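## Task

Carry plate K83 out of plate nest N1 and lay it flat on the block of real-time cycler Q1, sitting within the block's locators, with its well A1 at the block corner labelled A1. Close Q1's lid using the LID key. Q1 is free-standing, so it has to finish at its original spot and heading. Press START on Q1 so that a run is active at the end. An active run scores worse than no run if any required item is still wrong at the end. Anything staying in place only because the robot holds it is not done. Finish by releasing and withdrawing the arms; resting against START or Q1's housing still counts as withdrawn.

## Robot and tools

ROBOT AND FRAME. Two six-joint arms with parallel grippers, named left_arm and right_arm; the names are labels, not image sides. Positions are reported in one shared frame whose origin sits on the table surface midway between the arms: +x reaches out over the table, +z is up, and left_arm stands on the +y side. The arm bases may be tilted, and the printed hand position can be wrong, more so when reaching far. A mounting plate under each base and the metal frame behind them are fixed obstacles; a "too close" warning counts each plate plus its half of the frame as part of that arm. Either arm may be parked out of the way.

Q1 AND PLATES. Facing Q1, its upper front keys run LID, CLEAR, START, STOP from left to right. LID toggles the lid; LID and START are ignored while the lid is between open and shut. If the lid is obstructed it stops, the lamp goes red, and only CLEAR (which releases and reopens the lid) restores LID and START. A blue lamp means a run is active. On every labelled item, well A1 lies at the labelled short end, in the corner farthest from the labelled long side. Q1 is not anchored, so pushing it must be avoided or undone.

execute_actions. Takes "actions": a list holding at most one item, and optional "pictures" (true/false; images come by default). Three forms:
- Empty list: only reports the current state.
- Motion: {"rows": [...], "steps": n}, n from 1 to 15 (default 15). Each control step lasts 1/30 s and uses one row; if rows run out, the final row keeps being used.
- Wait: {"steps": n} with n up to 300 and no rows; it returns once n steps have elapsed since the previous result, with time spent replying included.
A refused call sends nothing to the robot.

ROW LAYOUT. One flat list of exactly 14 numbers covering both arms, even when one arm stays still: left_arm waist, shoulder, elbow, wrist pitch, wrist yaw, wrist roll, opening, then right_arm in the same seven-value order. The six joint values are absolute target angles in radians, in the same terms as the Joint positions readout, not offsets. Ranges per arm: waist -2.880..2.880, shoulder 0.000..3.142, elbow 0.000..3.019, wrist pitch -1.693..1.571, wrist yaw -1.571..1.571, wrist roll -2.094..2.094. A target more than 0.019 rad outside a range, and further out than the joint currently is, gets the call refused. Actual stops may sit up to 0.019 rad either way of these values; a target beyond the real stop is clipped there and the result may note "joint sent to its limit" (possibly referring to an earlier, still-running action). No such note does not prove more travel exists. Opening is an absolute value from -1 (closed) to +1 (fully open).

MOTION LIMITS. Each step, the target fed to a joint stays within a fixed distance of its measured angle: waist 0.264, shoulder 0.32, elbow 0.276, wrist pitch 0.33, wrist yaw 0.186, wrist roll 0.522 rad. If the targets would move a gripper more than 70 mm away from where it is, all that arm's targets are pulled back toward current angles. Distant goals therefore take several calls. The robot keeps heading for the last row while you think or wait, until everything is almost still or a step is HELD; after that, only a new action continues travel or pressing. Fingers already moving finish their motion. Moves of a few mm may not shift the hand at all.

GRIPPER. Fingers extend along the gripper's +z axis and close along its y axis. The reported position is the point between the pads, roughly 1 cm short of the fingertips. grip_measured gives the measured finger opening on the command scale; each gripper can read about 1 mm off consistently. To hold something, command an opening below grip_measured: about 0.03 lower holds firmly, smaller gaps hold more gently. Pad force tops out near 50-62 N (lower on some grippers, and lower on parts under about 2 mm thick), with a brief spike on first contact.

RESULT LINES. The state line shows, per arm, end_effector_position (metres) and end_effector_quat_wxyz. Joint positions and Joint velocities list each arm's six joints (rad, rad/s) then pad gap (m, m/s; 0.094 m is fully open). "joint command not followed" means the clearance check altered or blocked some joint targets; the rest of the row still ran. HELD marks steps where all or part of your row was not sent. MOTOR HOT appears from 85 °C; at 100 °C an OVER-TEMPERATURE FAULT drops that arm until it cools, so avoid holding loads longer than needed. Some heat persists into the next scene.

CAMERAS. cam_head_left, cam_head_right (pinhole, 504x504), cam_left_wrist, cam_right_wrist (fisheye, 504x504), returned in that order. zoom_image takes "camera" (one of those names) and "region" [x0, y0, x1, y1] in pixels of that camera's latest image, origin at top-left, at most 504 by 504, and returns an enlarged view.

finished_scene. The goal must hold after release. Answering without any tool call ends everything.

AVOID. Knocking or placing anything off the table, arm-on-arm collisions or hard pressing between arms, drops, slips, slamming and heavy shoves. Occasionally an outside nudge moves a loose object, so recheck before finishing. The simulation runs on while you compose replies, so keep them brief and motions smooth.

Each tool is called after ">>>" as name(argument=value, ...) on one line, values as JSON.

## Session

>>> execute_actions(actions=[])

Scene clock: 0.00 s of 10800.00 s.
left_arm: end_effector_position=(+0.6260, +0.4249, +0.1966) grip_measured=+1.000 end_effector_quat_wxyz=(-0.218, +0.661, -0.682, -0.223) | right_arm: end_effector_position=(+0.1625, -0.2216, +0.2105) grip_measured=+1.000 end_effector_quat_wxyz=(-0.002, +0.770, -0.630, +0.104)
Joint positions: left_arm=[ 0.041  2.034  1.955 -1.463 -0.634 -1.494  0.094] | right_arm=[ 0.624  0.647  0.75  -1.584  0.188 -1.319  0.094]
Joint velocities: left_arm=[ 0.005 -0.024  0.002  0.002 -0.037 -0.037  0.   ] | right_arm=[-0.005 -0.005 -0.012  0.007  0.007 -0.007  0.   ]

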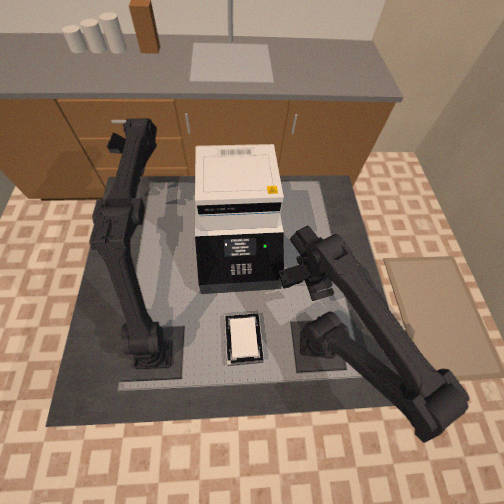

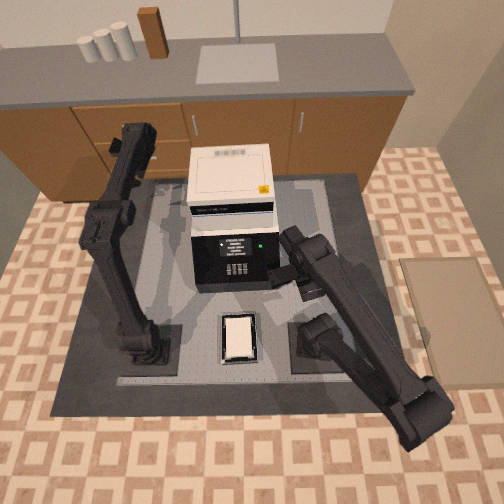

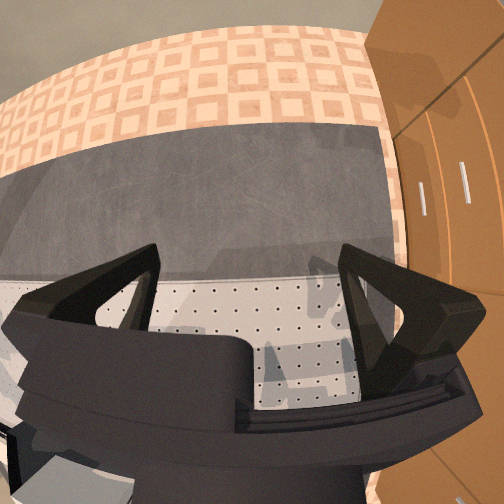

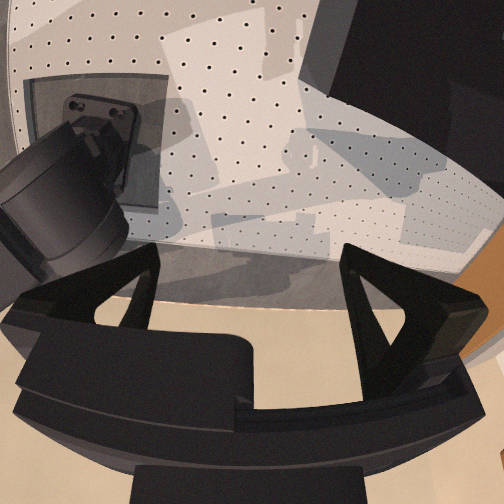

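>>> zoom_image(camera="cam_head_left", region=[170, 130, 330, 380])

>>> execute_actions(actions=[{"rows":[[0,1.0,1.0,-1.0,0,0,1,0,0.647,0.75,-1.0,0,0,1]]}], pictures=false)

>>> execute_actions(actions=[{"steps":90}])

Region (170, 130, 330, 380) of cam_head_left's 504x504 image, scaled by 2.016, with more detail than that image has; it fills the left 323 columns of this view, and the rest is white.

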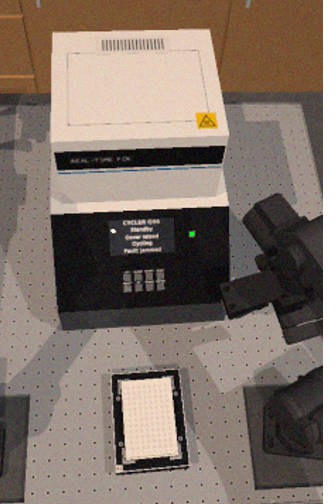

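Scene clock: 3.33 s of 10800.00 s.
left_arm: end_effector_position=(+0.3886, +0.3013, +0.2369) grip_measured=+1.000 end_effector_quat_wxyz=(+0.205, -0.220, +0.953, -0.045) | right_arm: end_effector_position=(+0.2851, -0.3159, +0.2506) grip_measured=+1.000 end_effector_quat_wxyz=(+0.311, +0.026, +0.949, -0.048)
Joint positions: left_arm=[ 0.006  1.115  1.012 -1.044 -0.005 -0.451  0.094] | right_arm=[-0.013  0.644  0.737 -1.023  0.002 -0.123  0.094]
Joint velocities: left_arm=[ 0.005 -2.066 -0.53   0.046  0.037  2.835  0.   ] | right_arm=[ 0.073 -0.024  0.002 -0.012 -0.022  0.872  0.   ]
Steps of this call (steps 1 to 85: nothing new was sent; steps 86 to 100: all 15 steps of this action). Readings (joint positions):
86: left_arm=[0.040 2.010 1.914 -1.406 -0.572 -1.432] | right_arm=[0.594 0.644 0.746 -1.526 0.086 -1.236]
87: left_arm=[0.040 1.966 1.835 -1.321 -0.498 -1.362] | right_arm=[0.526 0.642 0.739 -1.421 0.027 -1.137]
89: left_arm=[0.035 1.864 1.673 -1.188 -0.353 -1.225] | right_arm=[0.359 0.644 0.737 -1.222 0.003 -0.955]
93: left_arm=[0.018 1.622 1.385 -1.075 -0.093 -0.965] | right_arm=[0.025 0.644 0.737 -1.033 0.004 -0.555]
100: the state above

Scene clock: 6.33 s of 10800.00 s.
left_arm: end_effector_position=(+0.3755, +0.3011, +0.2702) grip_measured=+1.000 end_effector_quat_wxyz=(+0.264, -0.006, +0.965, +0.000) | right_arm: end_effector_position=(+0.2852, -0.3153, +0.2506) grip_measured=+1.000 end_effector_quat_wxyz=(+0.314, +0.079, +0.946, -0.030)
Joint positions: left_arm=[ 0.006  1.008  0.994 -1.024 -0.004 -0.01   0.094] | right_arm=[-0.011  0.644  0.737 -1.023  0.002 -0.009  0.094]
Joint velocities: left_arm=[-0.024 -0.005 -0.007 -0.007 -0.007  0.022  0.   ] | right_arm=[ 0.005  0.005 -0.007  0.007  0.022  0.022  0.   ]
Steps of this call (steps 1 to 45: the robot went on to your last target; steps 46 to 90: nothing new was sent). Readings (joint positions):
1: left_arm=[0.006 1.051 1.000 -1.043 -0.004 -0.363] | right_arm=[-0.012 0.644 0.737 -1.023 0.002 -0.100]
2: left_arm=[0.006 1.000 0.999 -1.041 -0.004 -0.292] | right_arm=[-0.011 0.644 0.737 -1.023 0.002 -0.082]
4: left_arm=[0.006 0.937 1.000 -1.027 -0.004 -0.190] | right_arm=[-0.011 0.644 0.737 -1.023 0.002 -0.055]
8: left_arm=[0.006 0.948 1.000 -1.024 -0.004 -0.083] | right_arm=[-0.011 0.644 0.737 -1.023 0.002 -0.027]
90: the state above
All arms were judged still, so your last target was given up. Only a new action makes them travel on or press farther. Fingers that are still opening or closing keep moving.

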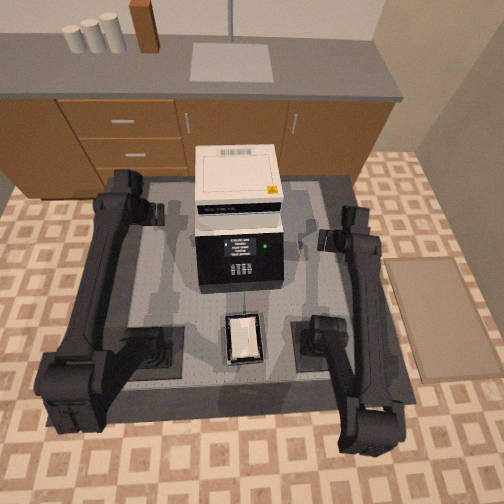

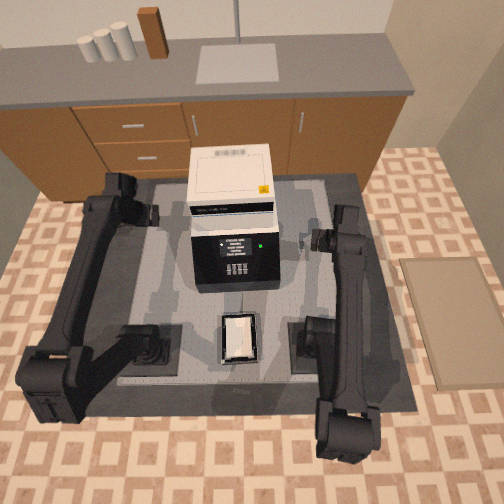

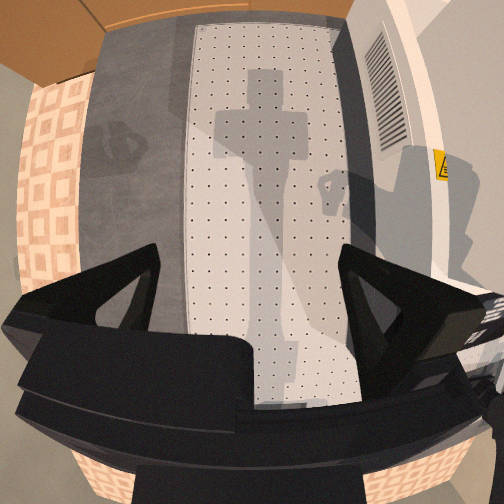

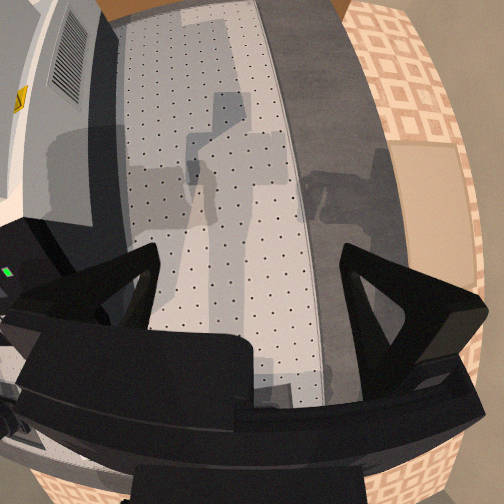

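>>> execute_actions(actions=[{"rows":[[0,1.0,1.0,-1.55,0,0,1,0,0.647,1.2,-1.0,0,0,1]]}], pictures=false)

>>> execute_actions(actions=[{"steps":25}], pictures=false)

>>> execute_actions(actions=[{"rows":[[0,0.5,1.0,-1.55,0,0,1,-0.5,0.647,1.2,-1.0,0,0,1]]}], pictures=false)

>>> execute_actions(actions=[{"steps":30}], pictures=false)

Scene clock: 10.53 s of 10800.00 s.
left_arm: end_effector_position=(+0.2543, +0.3009, +0.2336) grip_measured=+1.000 end_effector_quat_wxyz=(+0.009, -0.006, +1.000, +0.002) | right_arm: end_effector_position=(+0.3068, -0.3191, +0.4760) grip_measured=+1.000 end_effector_quat_wxyz=(+0.501, +0.072, +0.861, -0.047)
Joint positions: left_arm=[ 0.006  1.006  0.987 -1.533 -0.003 -0.01   0.094] | right_arm=[-0.011  0.647  1.15  -1.019  0.002 -0.009  0.094]
Joint velocities: left_arm=[-0.005 -0.015 -0.002 -0.007 -0.051  0.022  0.   ] | right_arm=[-0.024 -0.044  0.662  0.095 -0.022 -0.051  0.   ]
Steps of this call (steps 1 to 90: nothing new was sent; then 0.70 s passed at rest; steps 91 to 105: all 15 steps of this action). Readings (joint positions):
91: left_arm=[0.006 1.008 0.999 -1.084 -0.003 -0.010] | right_arm=[-0.011 0.645 0.744 -1.023 0.002 -0.009]
92: left_arm=[0.006 1.008 1.000 -1.188 -0.003 -0.010] | right_arm=[-0.011 0.646 0.758 -1.023 0.002 -0.009]
94: left_arm=[0.006 1.006 0.994 -1.390 -0.003 -0.010] | right_arm=[-0.011 0.647 0.805 -1.023 0.002 -0.009]
98: left_arm=[0.006 1.006 0.987 -1.524 -0.003 -0.010] | right_arm=[-0.011 0.647 0.928 -1.023 0.002 -0.009]
105: the state above

Scene clock: 11.37 s of 10800.00 s.
left_arm: end_effector_position=(+0.2543, +0.3009, +0.2336) grip_measured=+1.000 end_effector_quat_wxyz=(+0.009, -0.006, +1.000, +0.002) | right_arm: end_effector_position=(+0.3026, -0.3183, +0.4964) grip_measured=+1.000 end_effector_quat_wxyz=(+0.520, +0.071, +0.850, -0.049)
Joint positions: left_arm=[ 0.006  1.006  0.987 -1.533 -0.003 -0.01   0.094] | right_arm=[-0.011  0.639  1.182 -1.014  0.002 -0.009  0.094]
Joint velocities: left_arm=[ 0.005 -0.005  0.002 -0.012  0.022  0.037  0.   ] | right_arm=[-0.015  0.005 -0.012 -0.007 -0.037 -0.022  0.   ]
Steps of this call (steps 1 to 25: the robot went on to your last target). Readings (joint positions):
1: left_arm=[0.006 1.006 0.987 -1.533 -0.003 -0.010] | right_arm=[-0.011 0.645 1.168 -1.016 0.002 -0.009]
2: left_arm=[0.006 1.006 0.987 -1.533 -0.003 -0.010] | right_arm=[-0.011 0.643 1.178 -1.014 0.002 -0.009]
4: left_arm=[0.006 1.006 0.987 -1.533 -0.003 -0.010] | right_arm=[-0.011 0.638 1.182 -1.014 0.002 -0.009]
8: left_arm=[0.006 1.006 0.987 -1.533 -0.003 -0.010] | right_arm=[-0.011 0.639 1.182 -1.014 0.002 -0.009]
25: the state above

Scene clock: 11.87 s of 10800.00 s.
left_arm: end_effector_position=(+0.1616, +0.3008, +0.3456) grip_measured=+1.000 end_effector_quat_wxyz=(+0.283, -0.006, +0.959, +0.000) | right_arm: end_effector_position=(+0.2406, -0.4564, +0.4956) grip_measured=+1.000 end_effector_quat_wxyz=(+0.491, +0.281, +0.806, -0.175)
Joint positions: left_arm=[ 0.006  0.447  0.988 -1.539 -0.003 -0.01   0.094] | right_arm=[-0.512  0.642  1.182 -1.014  0.002 -0.005  0.094]
Joint velocities: left_arm=[-0.015  0.444  0.002 -0.007  0.022  0.007  0.   ] | right_arm=[ 0.005  0.005  0.022 -0.007 -0.051  0.007  0.   ]
Steps of this call (steps 1 to 15: all 15 steps of this action). Readings (joint positions):
1: left_arm=[0.006 0.991 0.986 -1.533 -0.003 -0.010] | right_arm=[-0.037 0.639 1.182 -1.014 -0.009 -0.009]
2: left_arm=[0.006 0.961 0.979 -1.533 -0.003 -0.010] | right_arm=[-0.104 0.639 1.182 -1.014 -0.009 -0.009]
4: left_arm=[0.006 0.857 0.975 -1.533 -0.003 -0.010] | right_arm=[-0.285 0.640 1.182 -1.014 -0.005 -0.009]
8: left_arm=[0.006 0.576 0.976 -1.533 -0.003 -0.010] | right_arm=[-0.524 0.642 1.182 -1.014 0.005 -0.005]
15: the state above

Scene clock: 12.87 s of 10800.00 s.
left_arm: end_effector_position=(+0.1743, +0.3008, +0.3363) grip_measured=+1.000 end_effector_quat_wxyz=(+0.253, -0.006, +0.967, +0.000) | right_arm: end_effector_position=(+0.2406, -0.4564, +0.4956) grip_measured=+1.000 end_effector_quat_wxyz=(+0.491, +0.281, +0.806, -0.175)
Joint positions: left_arm=[ 0.006  0.507  0.988 -1.539 -0.003 -0.01   0.094] | right_arm=[-0.512  0.642  1.182 -1.014  0.002 -0.005  0.094]
Joint velocities: left_arm=[-0.015 -0.015 -0.012 -0.002 -0.037 -0.066  0.   ] | right_arm=[-0.005 -0.015 -0.007 -0.012 -0.022 -0.066  0.   ]
Steps of this call (steps 1 to 30: the robot went on to your last target). Readings (joint positions):
1: left_arm=[0.006 0.461 0.988 -1.539 -0.003 -0.010] | right_arm=[-0.512 0.642 1.182 -1.014 0.002 -0.005]
2: left_arm=[0.006 0.475 0.988 -1.539 -0.003 -0.010] | right_arm=[-0.512 0.642 1.182 -1.014 0.002 -0.005]
4: left_arm=[0.006 0.498 0.988 -1.539 -0.003 -0.010] | right_arm=[-0.512 0.642 1.182 -1.014 0.002 -0.005]
8: left_arm=[0.006 0.507 0.988 -1.539 -0.003 -0.010] | right_arm=[-0.512 0.642 1.182 -1.014 0.002 -0.005]
30: the state above
All arms were judged still, so your last target was given up. Only a new action makes them travel on or press farther. Fingers that are still opening or closing keep moving.

>>> execute_actions(actions=[{"rows":[[0.4,1.8,1.8,-1.55,0,0,1,0.3,0.8,0.9,-1.65,0,0,1]]}], pictures=false)

>>> execute_actions(actions=[{"steps":45}], pictures=false)

>>> execute_actions(actions=[{"rows":[[0,1.8,1.8,-1.55,0,0,1,1.5,0.8,0.9,-1.65,0,0,1]]}], pictures=false)

>>> execute_actions(actions=[{"steps":40}])

Scene clock: 25.47 s of 10800.00 s.
left_arm: end_effector_position=(+0.4033, +0.4636, +0.3997) grip_measured=+1.000 end_effector_quat_wxyz=(+0.163, -0.190, +0.968, +0.030) | right_arm: end_effector_position=(+0.1983, -0.2453, +0.2276) grip_measured=+1.000 end_effector_quat_wxyz=(-0.001, -0.051, +0.999, +0.001)
Joint positions: left_arm=[ 0.383  1.334  1.647 -1.55   0.001 -0.009  0.094] | right_arm=[ 0.262  0.827  0.875 -1.619 -0.003 -0.005  0.094]
Joint velocities: left_arm=[ 0.015  1.695  1.038 -0.002 -0.007 -0.037  0.   ] | right_arm=[ 1.792  0.083 -0.002 -0.242 -0.125  0.066  0.   ]
Steps of this call (steps 1 to 90: nothing new was sent; then 9.10 s passed at rest; steps 91 to 105: all 15 steps of this action). Readings (joint positions):
91: left_arm=[0.023 0.521 1.000 -1.545 0.001 -0.009] | right_arm=[-0.505 0.644 1.174 -1.027 0.004 -0.005]
92: left_arm=[0.064 0.553 1.031 -1.550 0.001 -0.009] | right_arm=[-0.486 0.644 1.160 -1.052 0.004 -0.005]
94: left_arm=[0.170 0.651 1.117 -1.550 0.001 -0.009] | right_arm=[-0.434 0.651 1.110 -1.112 0.004 -0.005]
98: left_arm=[0.331 0.890 1.311 -1.550 0.001 -0.009] | right_arm=[-0.284 0.707 0.997 -1.293 0.003 -0.005]
105: the state above

Scene clock: 26.97 s of 10800.00 s.
left_arm: end_effector_position=(+0.5016, +0.5070, +0.2175) grip_measured=+1.000 end_effector_quat_wxyz=(-0.015, -0.196, +0.980, -0.004) | right_arm: end_effector_position=(+0.1916, -0.2365, +0.2305) grip_measured=+1.000 end_effector_quat_wxyz=(+0.000, -0.076, +0.997, +0.001)
Joint positions: left_arm=[ 0.391  1.807  1.755 -1.55   0.001 -0.009  0.094] | right_arm=[ 0.312  0.81   0.875 -1.635 -0.002 -0.005  0.094]
Joint velocities: left_arm=[ 0.005 -0.005  0.002 -0.002 -0.066 -0.007  0.   ] | right_arm=[ 0.005 -0.015  0.002 -0.017 -0.051 -0.022  0.   ]
Steps of this call (steps 1 to 45: the robot went on to your last target). Readings (joint positions):
1: left_arm=[0.383 1.391 1.676 -1.550 0.001 -0.009] | right_arm=[0.307 0.827 0.875 -1.625 -0.004 -0.005]
2: left_arm=[0.383 1.444 1.696 -1.550 0.001 -0.009] | right_arm=[0.327 0.824 0.875 -1.628 -0.004 -0.005]
4: left_arm=[0.383 1.545 1.714 -1.550 0.001 -0.009] | right_arm=[0.325 0.817 0.875 -1.633 -0.003 -0.005]
8: left_arm=[0.385 1.750 1.740 -1.550 0.001 -0.009] | right_arm=[0.312 0.810 0.875 -1.635 -0.002 -0.005]
45: the state above
All arms were judged still, so your last target was given up. Only a new action makes them travel on or press farther. Fingers that are still opening or closing keep moving.

Scene clock: 27.47 s of 10800.00 s.
left_arm: end_effector_position=(+0.5410, +0.2712, +0.2175) grip_measured=+1.000 end_effector_quat_wxyz=(-0.015, +0.022, +1.000, -0.001) | right_arm: end_effector_position=(+0.0421, -0.0775, +0.2305) grip_measured=+1.000 end_effector_quat_wxyz=(+0.001, +0.630, -0.777, -0.002)
Joint positions: left_arm=[-0.047  1.807  1.755 -1.55   0.003 -0.008  0.094] | right_arm=[ 1.525  0.81   0.875 -1.635 -0.004 -0.002  0.094]
Joint velocities: left_arm=[-0.415 -0.005  0.007 -0.022  0.037  0.022  0.   ] | right_arm=[ 0.347 -0.005  0.002  0.012 -0.007  0.051  0.   ]
Steps of this call (steps 1 to 15: all 15 steps of this action). Readings (joint positions):
1: left_arm=[0.383 1.807 1.755 -1.550 -0.001 -0.009] | right_arm=[0.338 0.810 0.875 -1.635 0.007 -0.002]
2: left_arm=[0.372 1.807 1.755 -1.550 -0.003 -0.009] | right_arm=[0.404 0.810 0.875 -1.635 0.007 -0.002]
4: left_arm=[0.327 1.807 1.755 -1.550 -0.003 -0.009] | right_arm=[0.585 0.810 0.875 -1.635 0.004 -0.002]
8: left_arm=[0.190 1.807 1.755 -1.550 -0.003 -0.009] | right_arm=[0.980 0.810 0.875 -1.635 0.001 -0.002]
15: the state above

Scene clock: 28.80 s of 10800.00 s.
left_arm: end_effector_position=(+0.5418, +0.2998, +0.2175) grip_measured=+1.000 end_effector_quat_wxyz=(-0.015, -0.004, +1.000, -0.001) | right_arm: end_effector_position=(+0.0450, -0.0781, +0.2305) grip_measured=+1.000 end_effector_quat_wxyz=(+0.000, +0.625, -0.781, -0.001)
Joint positions: left_arm=[ 0.005  1.807  1.755 -1.55   0.002 -0.007  0.094] | right_arm=[ 1.512  0.81   0.875 -1.635 -0.002 -0.002  0.094]
Joint velocities: left_arm=[-0.015 -0.005  0.007 -0.002 -0.022 -0.007  0.   ] | right_arm=[-0.005 -0.005  0.007 -0.022 -0.066 -0.051  0.   ]
Steps of this call (steps 1 to 30: the robot went on to your last target; steps 31 to 40: nothing new was sent). Readings (joint positions):
1: left_arm=[-0.056 1.807 1.755 -1.550 0.003 -0.007] | right_arm=[1.528 0.810 0.875 -1.635 -0.004 -0.002]
2: left_arm=[-0.057 1.807 1.755 -1.550 0.003 -0.007] | right_arm=[1.525 0.810 0.875 -1.635 -0.003 -0.002]
4: left_arm=[-0.047 1.807 1.755 -1.550 0.003 -0.007] | right_arm=[1.517 0.810 0.875 -1.635 -0.002 -0.002]
8: left_arm=[-0.010 1.807 1.755 -1.550 0.003 -0.007] | right_arm=[1.512 0.810 0.875 -1.635 -0.002 -0.002]
40: the state above
All arms were judged still, so your last target was given up. Only a new action makes them travel on or press farther. Fingers that are still opening or closing keep moving.

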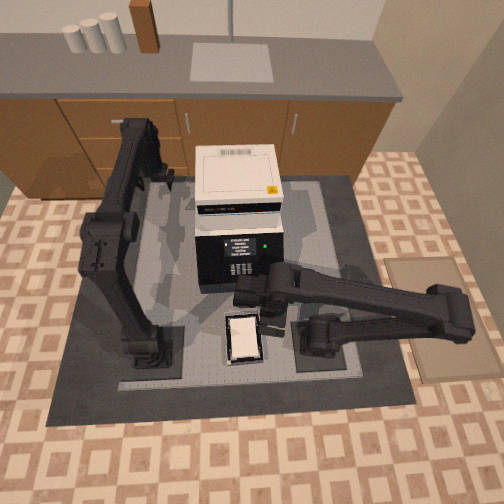

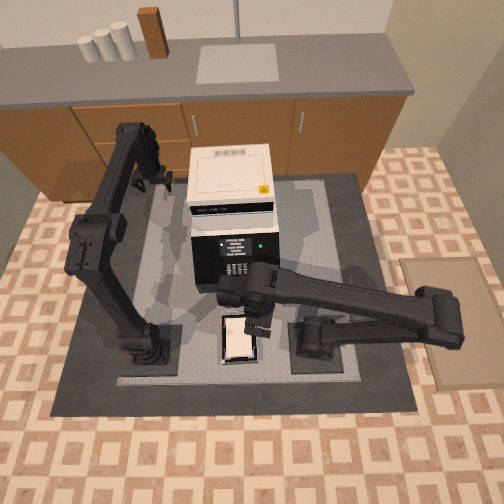

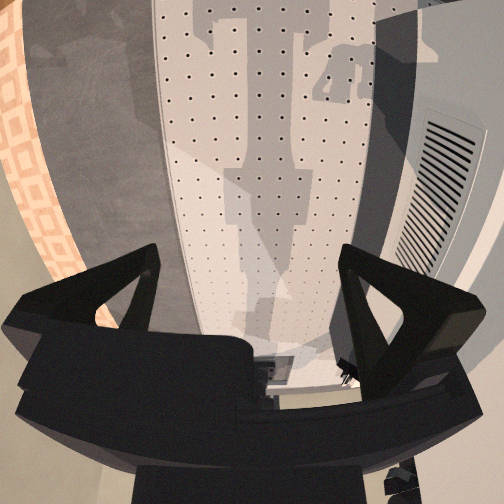

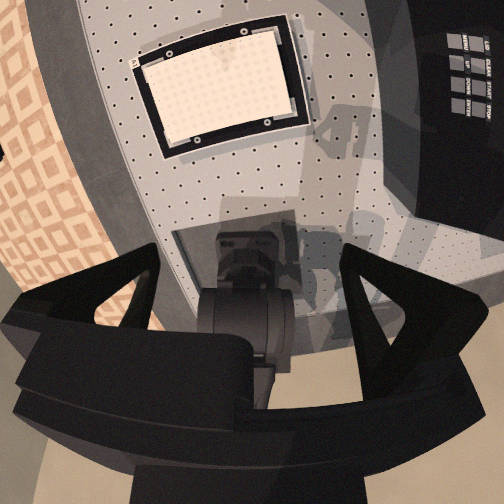

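>>> zoom_image(camera="cam_right_wrist", region=[110, 0, 504, 250])

>>> zoom_image(camera="cam_head_right", region=[180, 190, 290, 290])

>>> zoom_image(camera="cam_head_left", region=[210, 300, 290, 380])

Region (110, 0, 504, 250) of cam_right_wrist's 504x504 image, scaled by 1.279, with more detail than that image has; it fills the top 320 rows of this view, and the rest is white.

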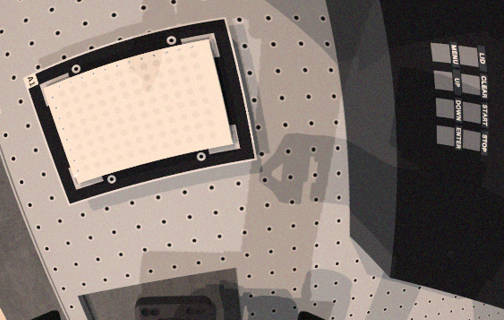

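Region (180, 190, 290, 290) of cam_head_right's 504x504 image, scaled by 4.582, with more detail than that image has; it fills the top 458 rows of this view, and the rest is white.

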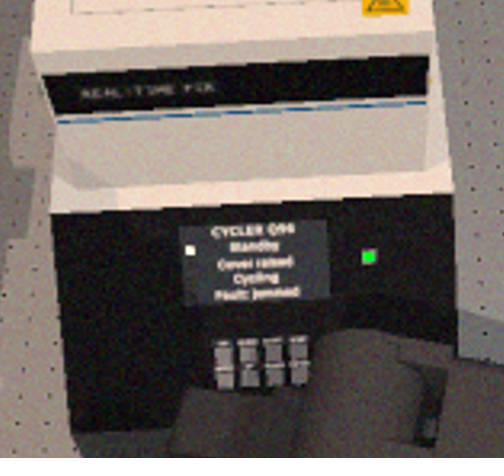

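Region (210, 300, 290, 380) of cam_head_left's 504x504 image, scaled by 6.300, with more detail than that image has.

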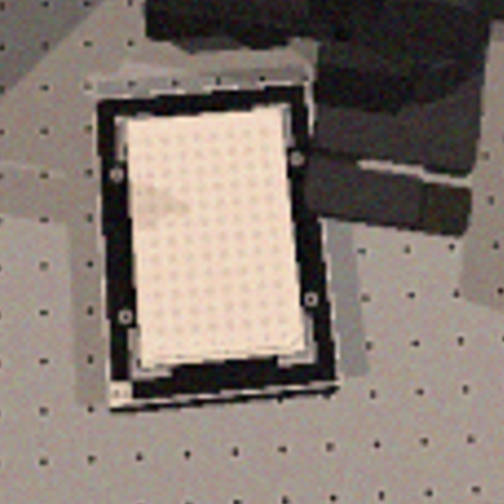

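>>> execute_actions(actions=[{"rows":[[0.3,0.8,0.9,-1.3,0,0,1,1.08,1.05,0.905,-1.016,0,0,-1]]}], pictures=false)

>>> execute_actions(actions=[{"steps":40}])

Scene clock: 38.90 s of 10800.00 s.
left_arm: end_effector_position=(+0.2825, +0.3942, +0.2020) grip_measured=+1.000 end_effector_quat_wxyz=(+0.055, -0.159, +0.986, +0.009) | right_arm: end_effector_position=(+0.2241, +0.0144, +0.1901) grip_measured=-0.988 end_effector_quat_wxyz=(+0.153, -0.430, +0.887, +0.073)
Joint positions: left_arm=[ 0.317  1.071  0.942 -1.331 -0.002 -0.007  0.094] | right_arm=[ 1.066  1.069  0.875 -1.037  0.002 -0.002  0.001]
Joint velocities: left_arm=[-0.054 -2.505 -1.209  0.002 -0.037 -0.022  0.   ] | right_arm=[ 0.015 -0.034 -0.007  0.002 -0.066 -0.022 -0.   ]
Steps of this call (steps 1 to 90: nothing new was sent; then 6.60 s passed at rest; steps 91 to 105: all 15 steps of this action). Readings (joint positions):
91: left_arm=[0.011 1.795 1.734 -1.524 0.004 -0.007] | right_arm=[1.497 0.817 0.875 -1.606 -0.005 -0.002]
92: left_arm=[0.021 1.771 1.691 -1.489 0.004 -0.007] | right_arm=[1.460 0.834 0.875 -1.550 -0.005 -0.002]
94: left_arm=[0.062 1.713 1.597 -1.443 0.004 -0.007] | right_arm=[1.361 0.894 0.875 -1.425 -0.005 -0.002]
98: left_arm=[0.191 1.553 1.385 -1.373 0.004 -0.007] | right_arm=[1.147 1.023 0.875 -1.141 -0.003 -0.002]
105: the state above

Scene clock: 40.23 s of 10800.00 s.
left_arm: end_effector_position=(+0.2500, +0.3820, +0.2528) grip_measured=+1.000 end_effector_quat_wxyz=(+0.166, -0.154, +0.974, +0.026) | right_arm: end_effector_position=(+0.2236, +0.0147, +0.1908) grip_measured=-0.988 end_effector_quat_wxyz=(+0.154, -0.431, +0.886, +0.074)
Joint positions: left_arm=[ 0.311  0.808  0.896 -1.322 -0.002 -0.007  0.094] | right_arm=[ 1.067  1.066  0.875 -1.037  0.002 -0.002  0.001]
Joint velocities: left_arm=[-0.015  0.005 -0.007  0.007 -0.022 -0.066  0.   ] | right_arm=[ 0.005  0.005  0.002  0.002 -0.037  0.007 -0.001]
Steps of this call (steps 1 to 30: the robot went on to your last target; steps 31 to 40: nothing new was sent). Readings (joint positions):
1: left_arm=[0.315 0.983 0.908 -1.331 -0.002 -0.007] | right_arm=[1.067 1.068 0.875 -1.037 0.002 -0.002]
2: left_arm=[0.313 0.900 0.891 -1.331 -0.002 -0.007] | right_arm=[1.067 1.067 0.875 -1.037 0.002 -0.002]
4: left_arm=[0.311 0.775 0.892 -1.329 -0.002 -0.007] | right_arm=[1.067 1.066 0.875 -1.037 0.002 -0.002]
8: left_arm=[0.311 0.729 0.896 -1.327 -0.002 -0.007] | right_arm=[1.067 1.066 0.875 -1.037 0.002 -0.002]
40: the state above
All arms were judged still, so your last target was given up. Only a new action makes them travel on or press farther. Fingers that are still opening or closing keep moving.

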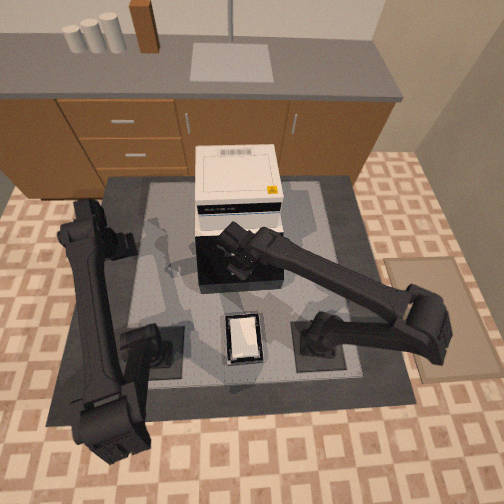

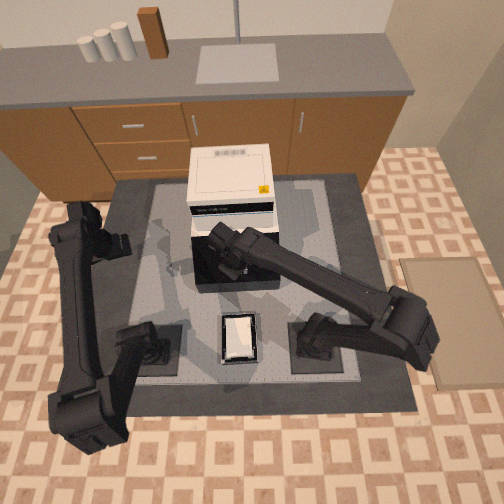

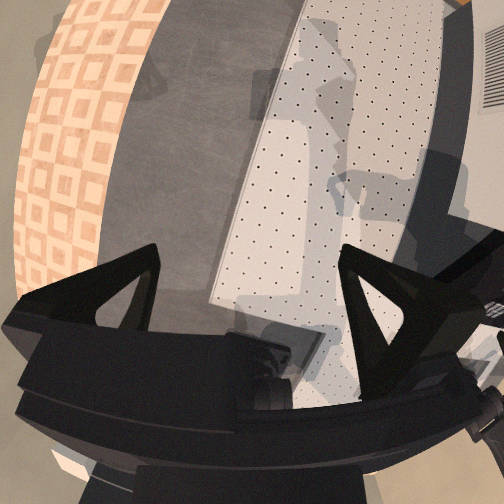

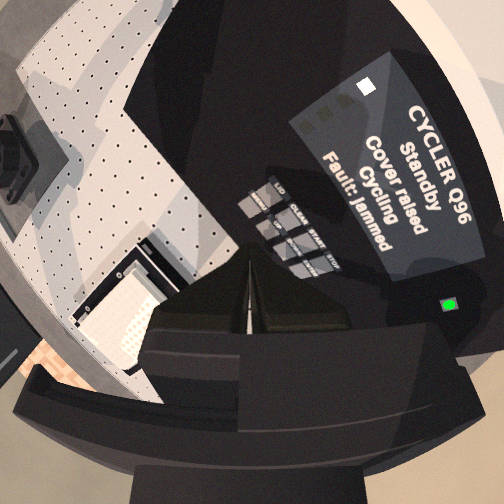

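>>> execute_actions(actions=[{"rows":[[0.3,0.8,0.9,-1.3,0,0,1,1.05,1.135,0.945,-0.975,0,0,-1]]}])

Scene clock: 46.87 s of 10800.00 s.
left_arm: end_effector_position=(+0.2500, +0.3820, +0.2528) grip_measured=+1.000 end_effector_quat_wxyz=(+0.166, -0.154, +0.974, +0.026) | right_arm: end_effector_position=(+0.2376, +0.0299, +0.1832) grip_measured=-0.988 end_effector_quat_wxyz=(+0.156, -0.429, +0.887, +0.074)
Joint positions: left_arm=[ 0.311  0.808  0.896 -1.322 -0.002 -0.007  0.094] | right_arm=[ 1.063  1.129  0.898 -0.993  0.002 -0.002  0.001]
Joint velocities: left_arm=[-0.005 -0.005  0.007 -0.007 -0.022 -0.022  0.   ] | right_arm=[-0.005  0.015  0.007 -0.002 -0.007 -0.051 -0.   ]
Steps of this call (steps 1 to 90: nothing new was sent; then 3.13 s passed at rest; steps 91 to 105: all 15 steps of this action). Readings (joint positions):
91: left_arm=[0.311 0.808 0.896 -1.322 -0.002 -0.007] | right_arm=[1.067 1.070 0.877 -1.030 0.002 -0.002]
92: left_arm=[0.311 0.808 0.896 -1.322 -0.002 -0.007] | right_arm=[1.066 1.078 0.881 -1.019 0.002 -0.002]
94: left_arm=[0.311 0.808 0.896 -1.322 -0.002 -0.007] | right_arm=[1.064 1.102 0.893 -1.003 0.002 -0.002]
98: left_arm=[0.311 0.808 0.896 -1.322 -0.002 -0.007] | right_arm=[1.063 1.128 0.898 -0.993 0.002 -0.002]
105: the state above

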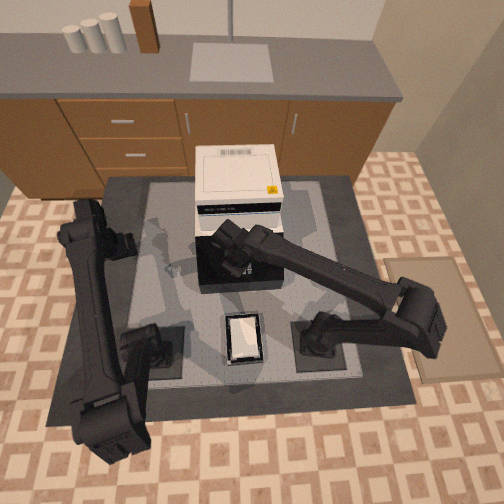

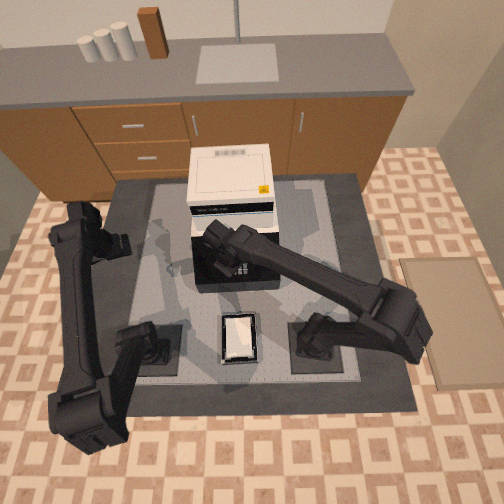

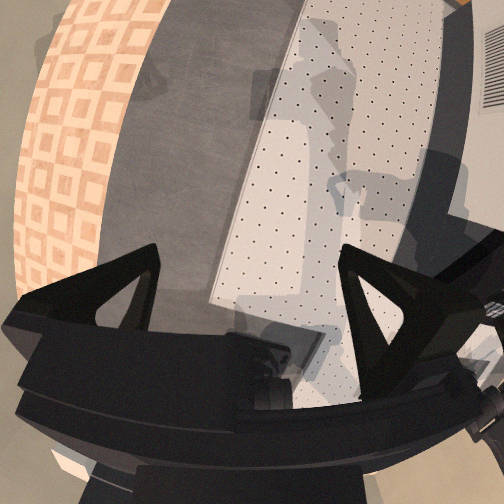

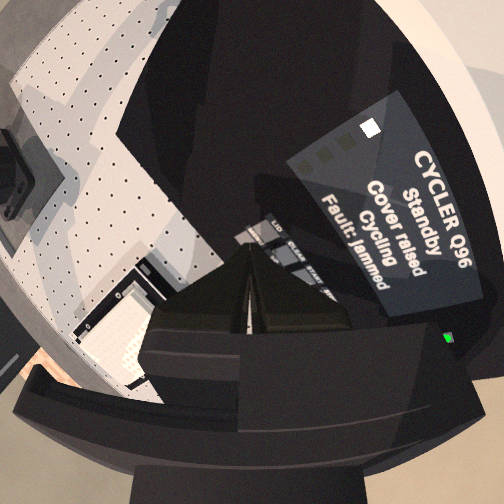

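>>> execute_actions(actions=[{"rows":[[0.3,0.8,0.9,-1.3,0,0,1,1.025,1.135,0.945,-0.975,0,0,-1],[0.3,0.8,0.9,-1.3,0,0,1,1.025,1.135,0.945,-0.975,0,0,-1],[0.3,0.8,0.9,-1.3,0,0,1,1.025,1.135,0.945,-0.975,0,0,-1],[0.3,0.8,0.9,-1.3,0,0,1,1.025,1.15,0.875,-0.915,0,0,-1]]}])

Scene clock: 50.17 s of 10800.00 s.
left_arm: end_effector_position=(+0.2500, +0.3820, +0.2528) grip_measured=+1.000 end_effector_quat_wxyz=(+0.166, -0.154, +0.974, +0.026) | right_arm: end_effector_position=(+0.2494, +0.0269, +0.1745) grip_measured=-0.988 end_effector_quat_wxyz=(+0.168, -0.415, +0.891, +0.077)
Joint positions: left_arm=[ 0.311  0.808  0.896 -1.322 -0.002 -0.007  0.094] | right_arm=[ 1.034  1.135  0.873 -0.936  0.001 -0.002  0.001]
Joint velocities: left_arm=[-0.005  0.005 -0.007 -0.022 -0.022 -0.007  0.   ] | right_arm=[ 0.005 -0.005 -0.012  0.007 -0.007 -0.051 -0.   ]
Steps of this call (steps 1 to 15: the robot went on to your last target; steps 16 to 84: nothing new was sent; steps 85 to 99: all 15 steps of this action). Readings (joint positions):
85: left_arm=[0.311 0.808 0.896 -1.322 -0.002 -0.007] | right_arm=[1.061 1.129 0.898 -0.993 0.001 -0.002]
86: left_arm=[0.311 0.808 0.896 -1.322 -0.002 -0.007] | right_arm=[1.056 1.129 0.898 -0.993 0.001 -0.002]
88: left_arm=[0.311 0.808 0.896 -1.322 -0.002 -0.007] | right_arm=[1.044 1.129 0.894 -0.980 0.001 -0.002]
92: left_arm=[0.311 0.808 0.896 -1.322 -0.002 -0.007] | right_arm=[1.034 1.133 0.877 -0.941 0.001 -0.002]
99: the state above

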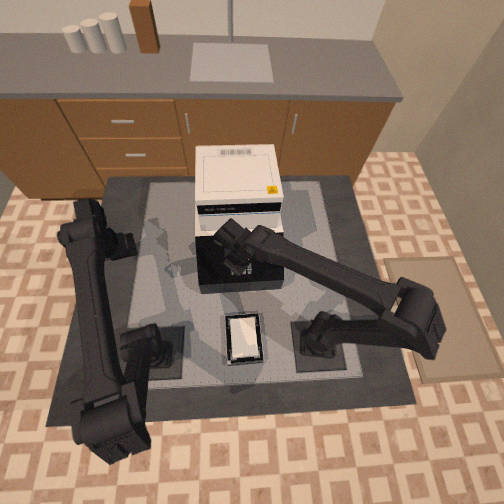

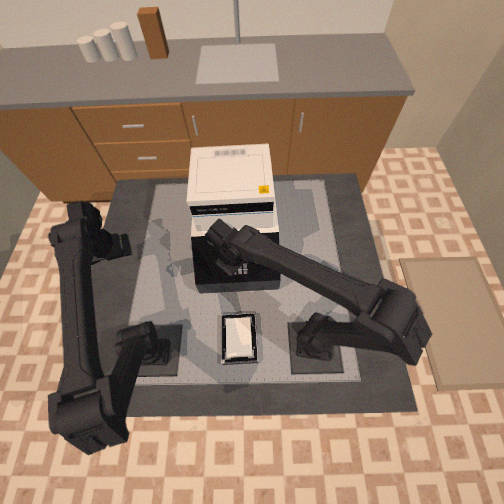

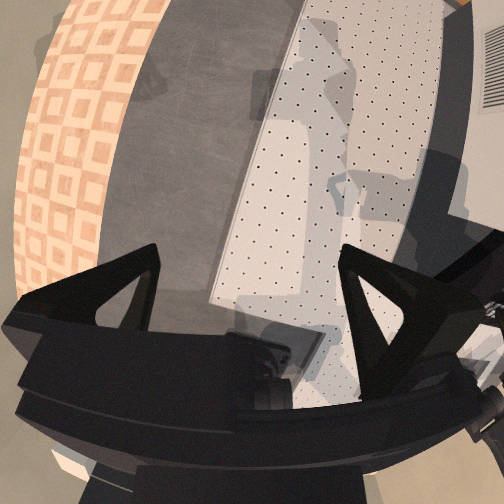

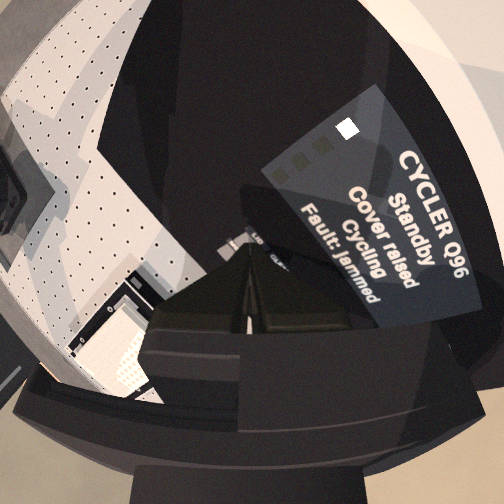

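>>> execute_actions(actions=[{"rows":[[0.3,0.8,0.9,-1.3,0,0,1,1.025,1.15,0.85,-0.89,0,0,-1],[0.3,0.8,0.9,-1.3,0,0,1,1.025,1.15,0.83,-0.865,0,0,-1],[0.3,0.8,0.9,-1.3,0,0,1,1.025,1.15,0.812,-0.845,0,0,-1]]}])

Scene clock: 53.23 s of 10800.00 s.
left_arm: end_effector_position=(+0.2500, +0.3820, +0.2528) grip_measured=+1.000 end_effector_quat_wxyz=(+0.166, -0.154, +0.974, +0.026) | right_arm: end_effector_position=(+0.2468, +0.0260, +0.1579) grip_measured=-0.988 end_effector_quat_wxyz=(+0.173, -0.415, +0.889, +0.084)
Joint positions: left_arm=[ 0.311  0.808  0.896 -1.322 -0.002 -0.007  0.094] | right_arm=[ 1.034  1.133  0.822 -0.872 -0.007 -0.002  0.001]
Joint velocities: left_arm=[ 0.005 -0.005 -0.017 -0.012  0.022  0.066  0.   ] | right_arm=[-0.015  0.015  0.007 -0.002 -0.081 -0.066 -0.   ]
Steps of this call (steps 1 to 15: the robot went on to your last target; steps 16 to 77: nothing new was sent; steps 78 to 92: all 15 steps of this action). Readings (joint positions):
78: left_arm=[0.311 0.808 0.896 -1.322 -0.002 -0.007] | right_arm=[1.034 1.135 0.870 -0.930 0.001 -0.002]
79: left_arm=[0.311 0.808 0.896 -1.322 -0.002 -0.007] | right_arm=[1.034 1.135 0.862 -0.915 0.001 -0.002]
81: left_arm=[0.311 0.808 0.896 -1.322 -0.002 -0.007] | right_arm=[1.034 1.135 0.836 -0.881 0.001 -0.002]
85: left_arm=[0.311 0.808 0.896 -1.322 -0.002 -0.007] | right_arm=[1.034 1.133 0.822 -0.872 -0.007 -0.002]
92: the state above

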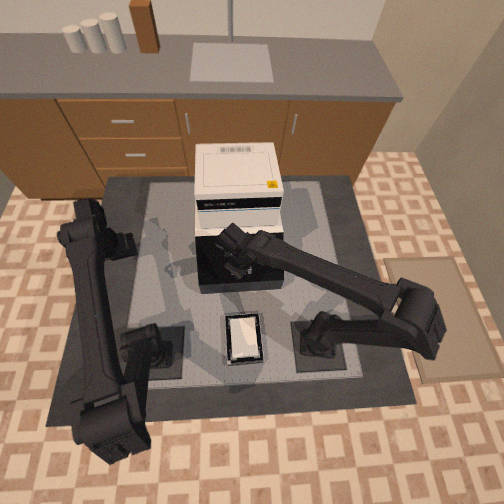

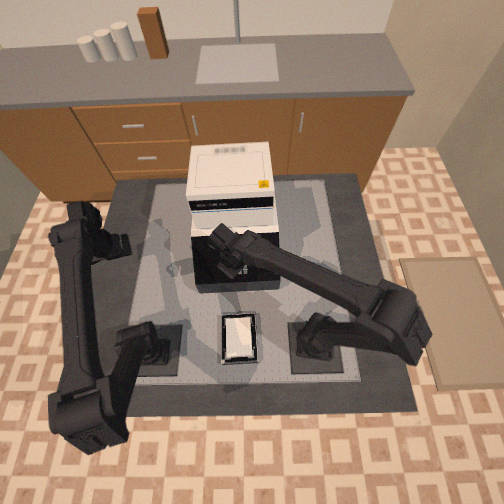

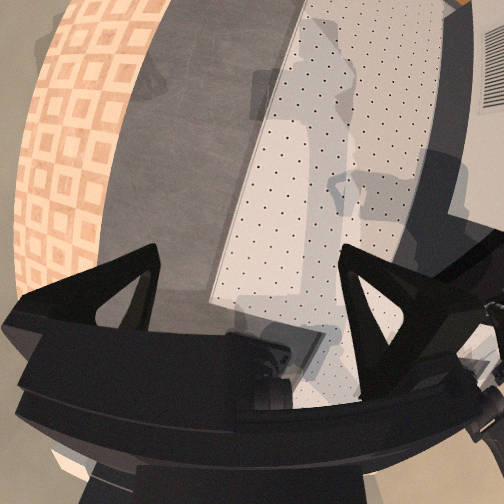

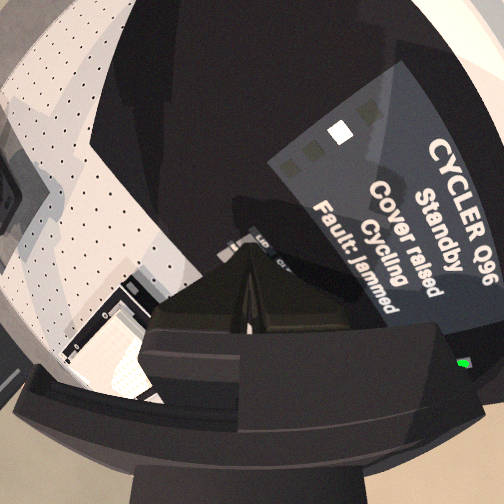

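>>> execute_actions(actions=[{"rows":[[0.3,0.8,0.9,-1.3,0,0,1,1.025,1.1,0.96,-0.9,0,0,-1],[0.3,0.8,0.9,-1.3,0,0,1,1.025,1.1,0.96,-0.9,0,0,-1],[0.3,0.8,0.9,-1.3,0,0,1,1.025,1.1,0.96,-0.9,0,0,-1],[0.3,0.8,0.9,-1.3,0,0,1,1.025,1.1,0.96,-0.9,0,0,-1],[0.3,0.8,0.9,-1.3,0,0,1,1.025,1.1,0.96,-0.9,0,0,-1],[0.3,0.8,0.9,-1.3,0,0,1,1.025,1.1,0.96,-1.0,0,0,-1],[0.3,0.8,0.9,-1.3,0,0,1,1.58,1.05,0.96,-1.43,0,1.37,1]]}], pictures=false)

>>> execute_actions(actions=[{"steps":60}])

>>> zoom_image(camera="cam_head_right", region=[170, 130, 300, 260])

Scene clock: 60.77 s of 10800.00 s.
left_arm: end_effector_position=(+0.2500, +0.3820, +0.2528) grip_measured=+1.000 end_effector_quat_wxyz=(+0.166, -0.154, +0.974, +0.026) | right_arm: end_effector_position=(+0.0593, +0.0217, +0.1979) grip_measured=+1.000 end_effector_quat_wxyz=(+0.012, -0.334, +0.942, +0.023)
Joint positions: left_arm=[ 0.311  0.808  0.896 -1.322 -0.002 -0.007  0.094] | right_arm=[ 1.539  1.072  0.935 -1.381 -0.003  0.693  0.094]
Joint velocities: left_arm=[-0.015 -0.005  0.002 -0.012 -0.022  0.022  0.   ] | right_arm=[ 1.744 -0.034 -0.002 -0.54  -0.198  2.703  0.   ]
Steps of this call (steps 1 to 15: the robot went on to your last target; steps 16 to 211: nothing new was sent; steps 212 to 226: all 15 steps of this action). Readings (joint positions):
212: left_arm=[0.311 0.808 0.896 -1.322 -0.002 -0.007] | right_arm=[1.034 1.132 0.831 -0.878 -0.007 -0.002]
213: left_arm=[0.311 0.808 0.896 -1.322 -0.002 -0.007] | right_arm=[1.034 1.132 0.844 -0.885 -0.004 -0.002]
215: left_arm=[0.311 0.808 0.896 -1.322 -0.002 -0.007] | right_arm=[1.034 1.130 0.881 -0.888 -0.002 -0.002]
219: left_arm=[0.311 0.808 0.896 -1.322 -0.002 -0.007] | right_arm=[1.079 1.110 0.935 -1.023 0.006 0.122]
226: the state above

Scene clock: 62.77 s of 10800.00 s.
left_arm: end_effector_position=(+0.2500, +0.3820, +0.2528) grip_measured=+1.000 end_effector_quat_wxyz=(+0.166, -0.154, +0.974, +0.026) | right_arm: end_effector_position=(+0.0438, +0.0154, +0.1990) grip_measured=+1.000 end_effector_quat_wxyz=(+0.001, -0.032, +0.999, +0.012)
Joint positions: left_arm=[ 0.311  0.808  0.896 -1.322 -0.002 -0.007  0.094] | right_arm=[ 1.589  1.067  0.935 -1.415 -0.002  1.362  0.094]
Joint velocities: left_arm=[-0.015 -0.015  0.002  0.002  0.007 -0.022  0.   ] | right_arm=[-0.024  0.005  0.002  0.002 -0.037  0.051  0.   ]
Steps of this call (steps 1 to 45: the robot went on to your last target; steps 46 to 60: nothing new was sent). Readings (joint positions):
1: left_arm=[0.311 0.808 0.896 -1.322 -0.002 -0.007] | right_arm=[1.586 1.071 0.935 -1.395 -0.005 0.792]
2: left_arm=[0.311 0.808 0.896 -1.322 -0.002 -0.007] | right_arm=[1.611 1.070 0.935 -1.404 -0.005 0.891]
4: left_arm=[0.311 0.808 0.896 -1.322 -0.002 -0.007] | right_arm=[1.614 1.068 0.935 -1.412 -0.004 1.059]
8: left_arm=[0.311 0.808 0.896 -1.322 -0.002 -0.007] | right_arm=[1.591 1.067 0.935 -1.415 -0.002 1.239]
60: the state above
All arms were judged still, so your last target was given up. Only a new action makes them travel on or press farther. Fingers that are still opening or closing keep moving.

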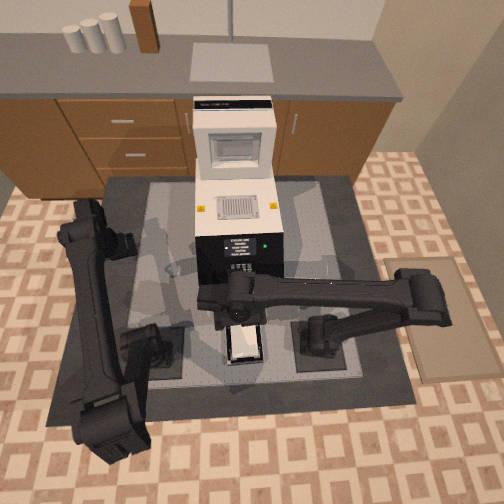

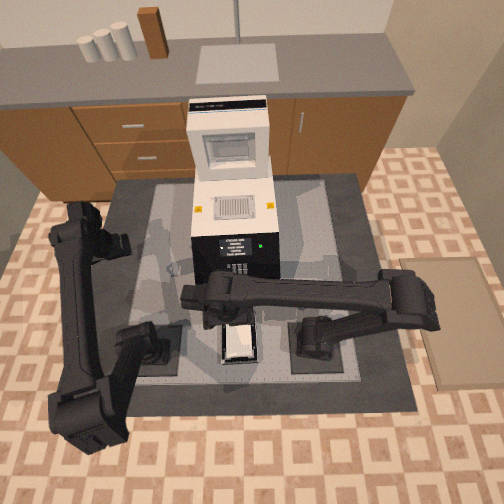

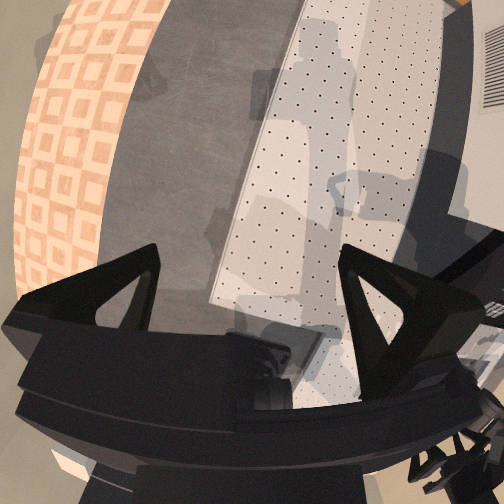

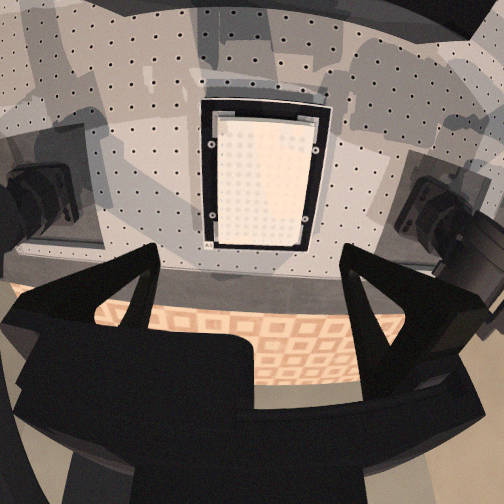

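Region (170, 130, 300, 260) of cam_head_right's 504x504 image, scaled by 3.877, with more detail than that image has.

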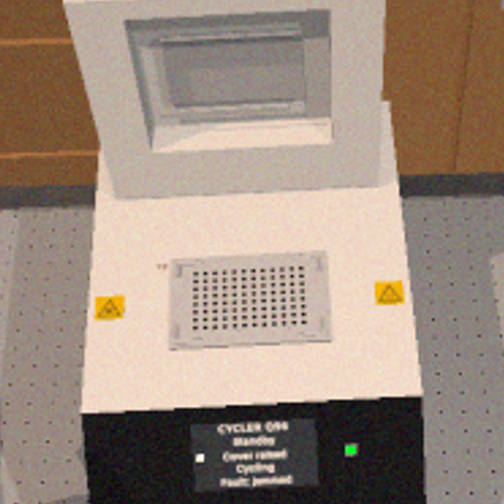

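>>> zoom_image(camera="cam_right_wrist", region=[180, 85, 350, 265])

Region (180, 85, 350, 265) of cam_right_wrist's 504x504 image, scaled by 2.800, with more detail than that image has.

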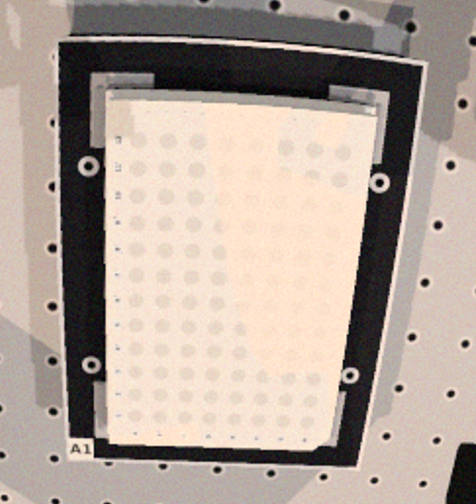

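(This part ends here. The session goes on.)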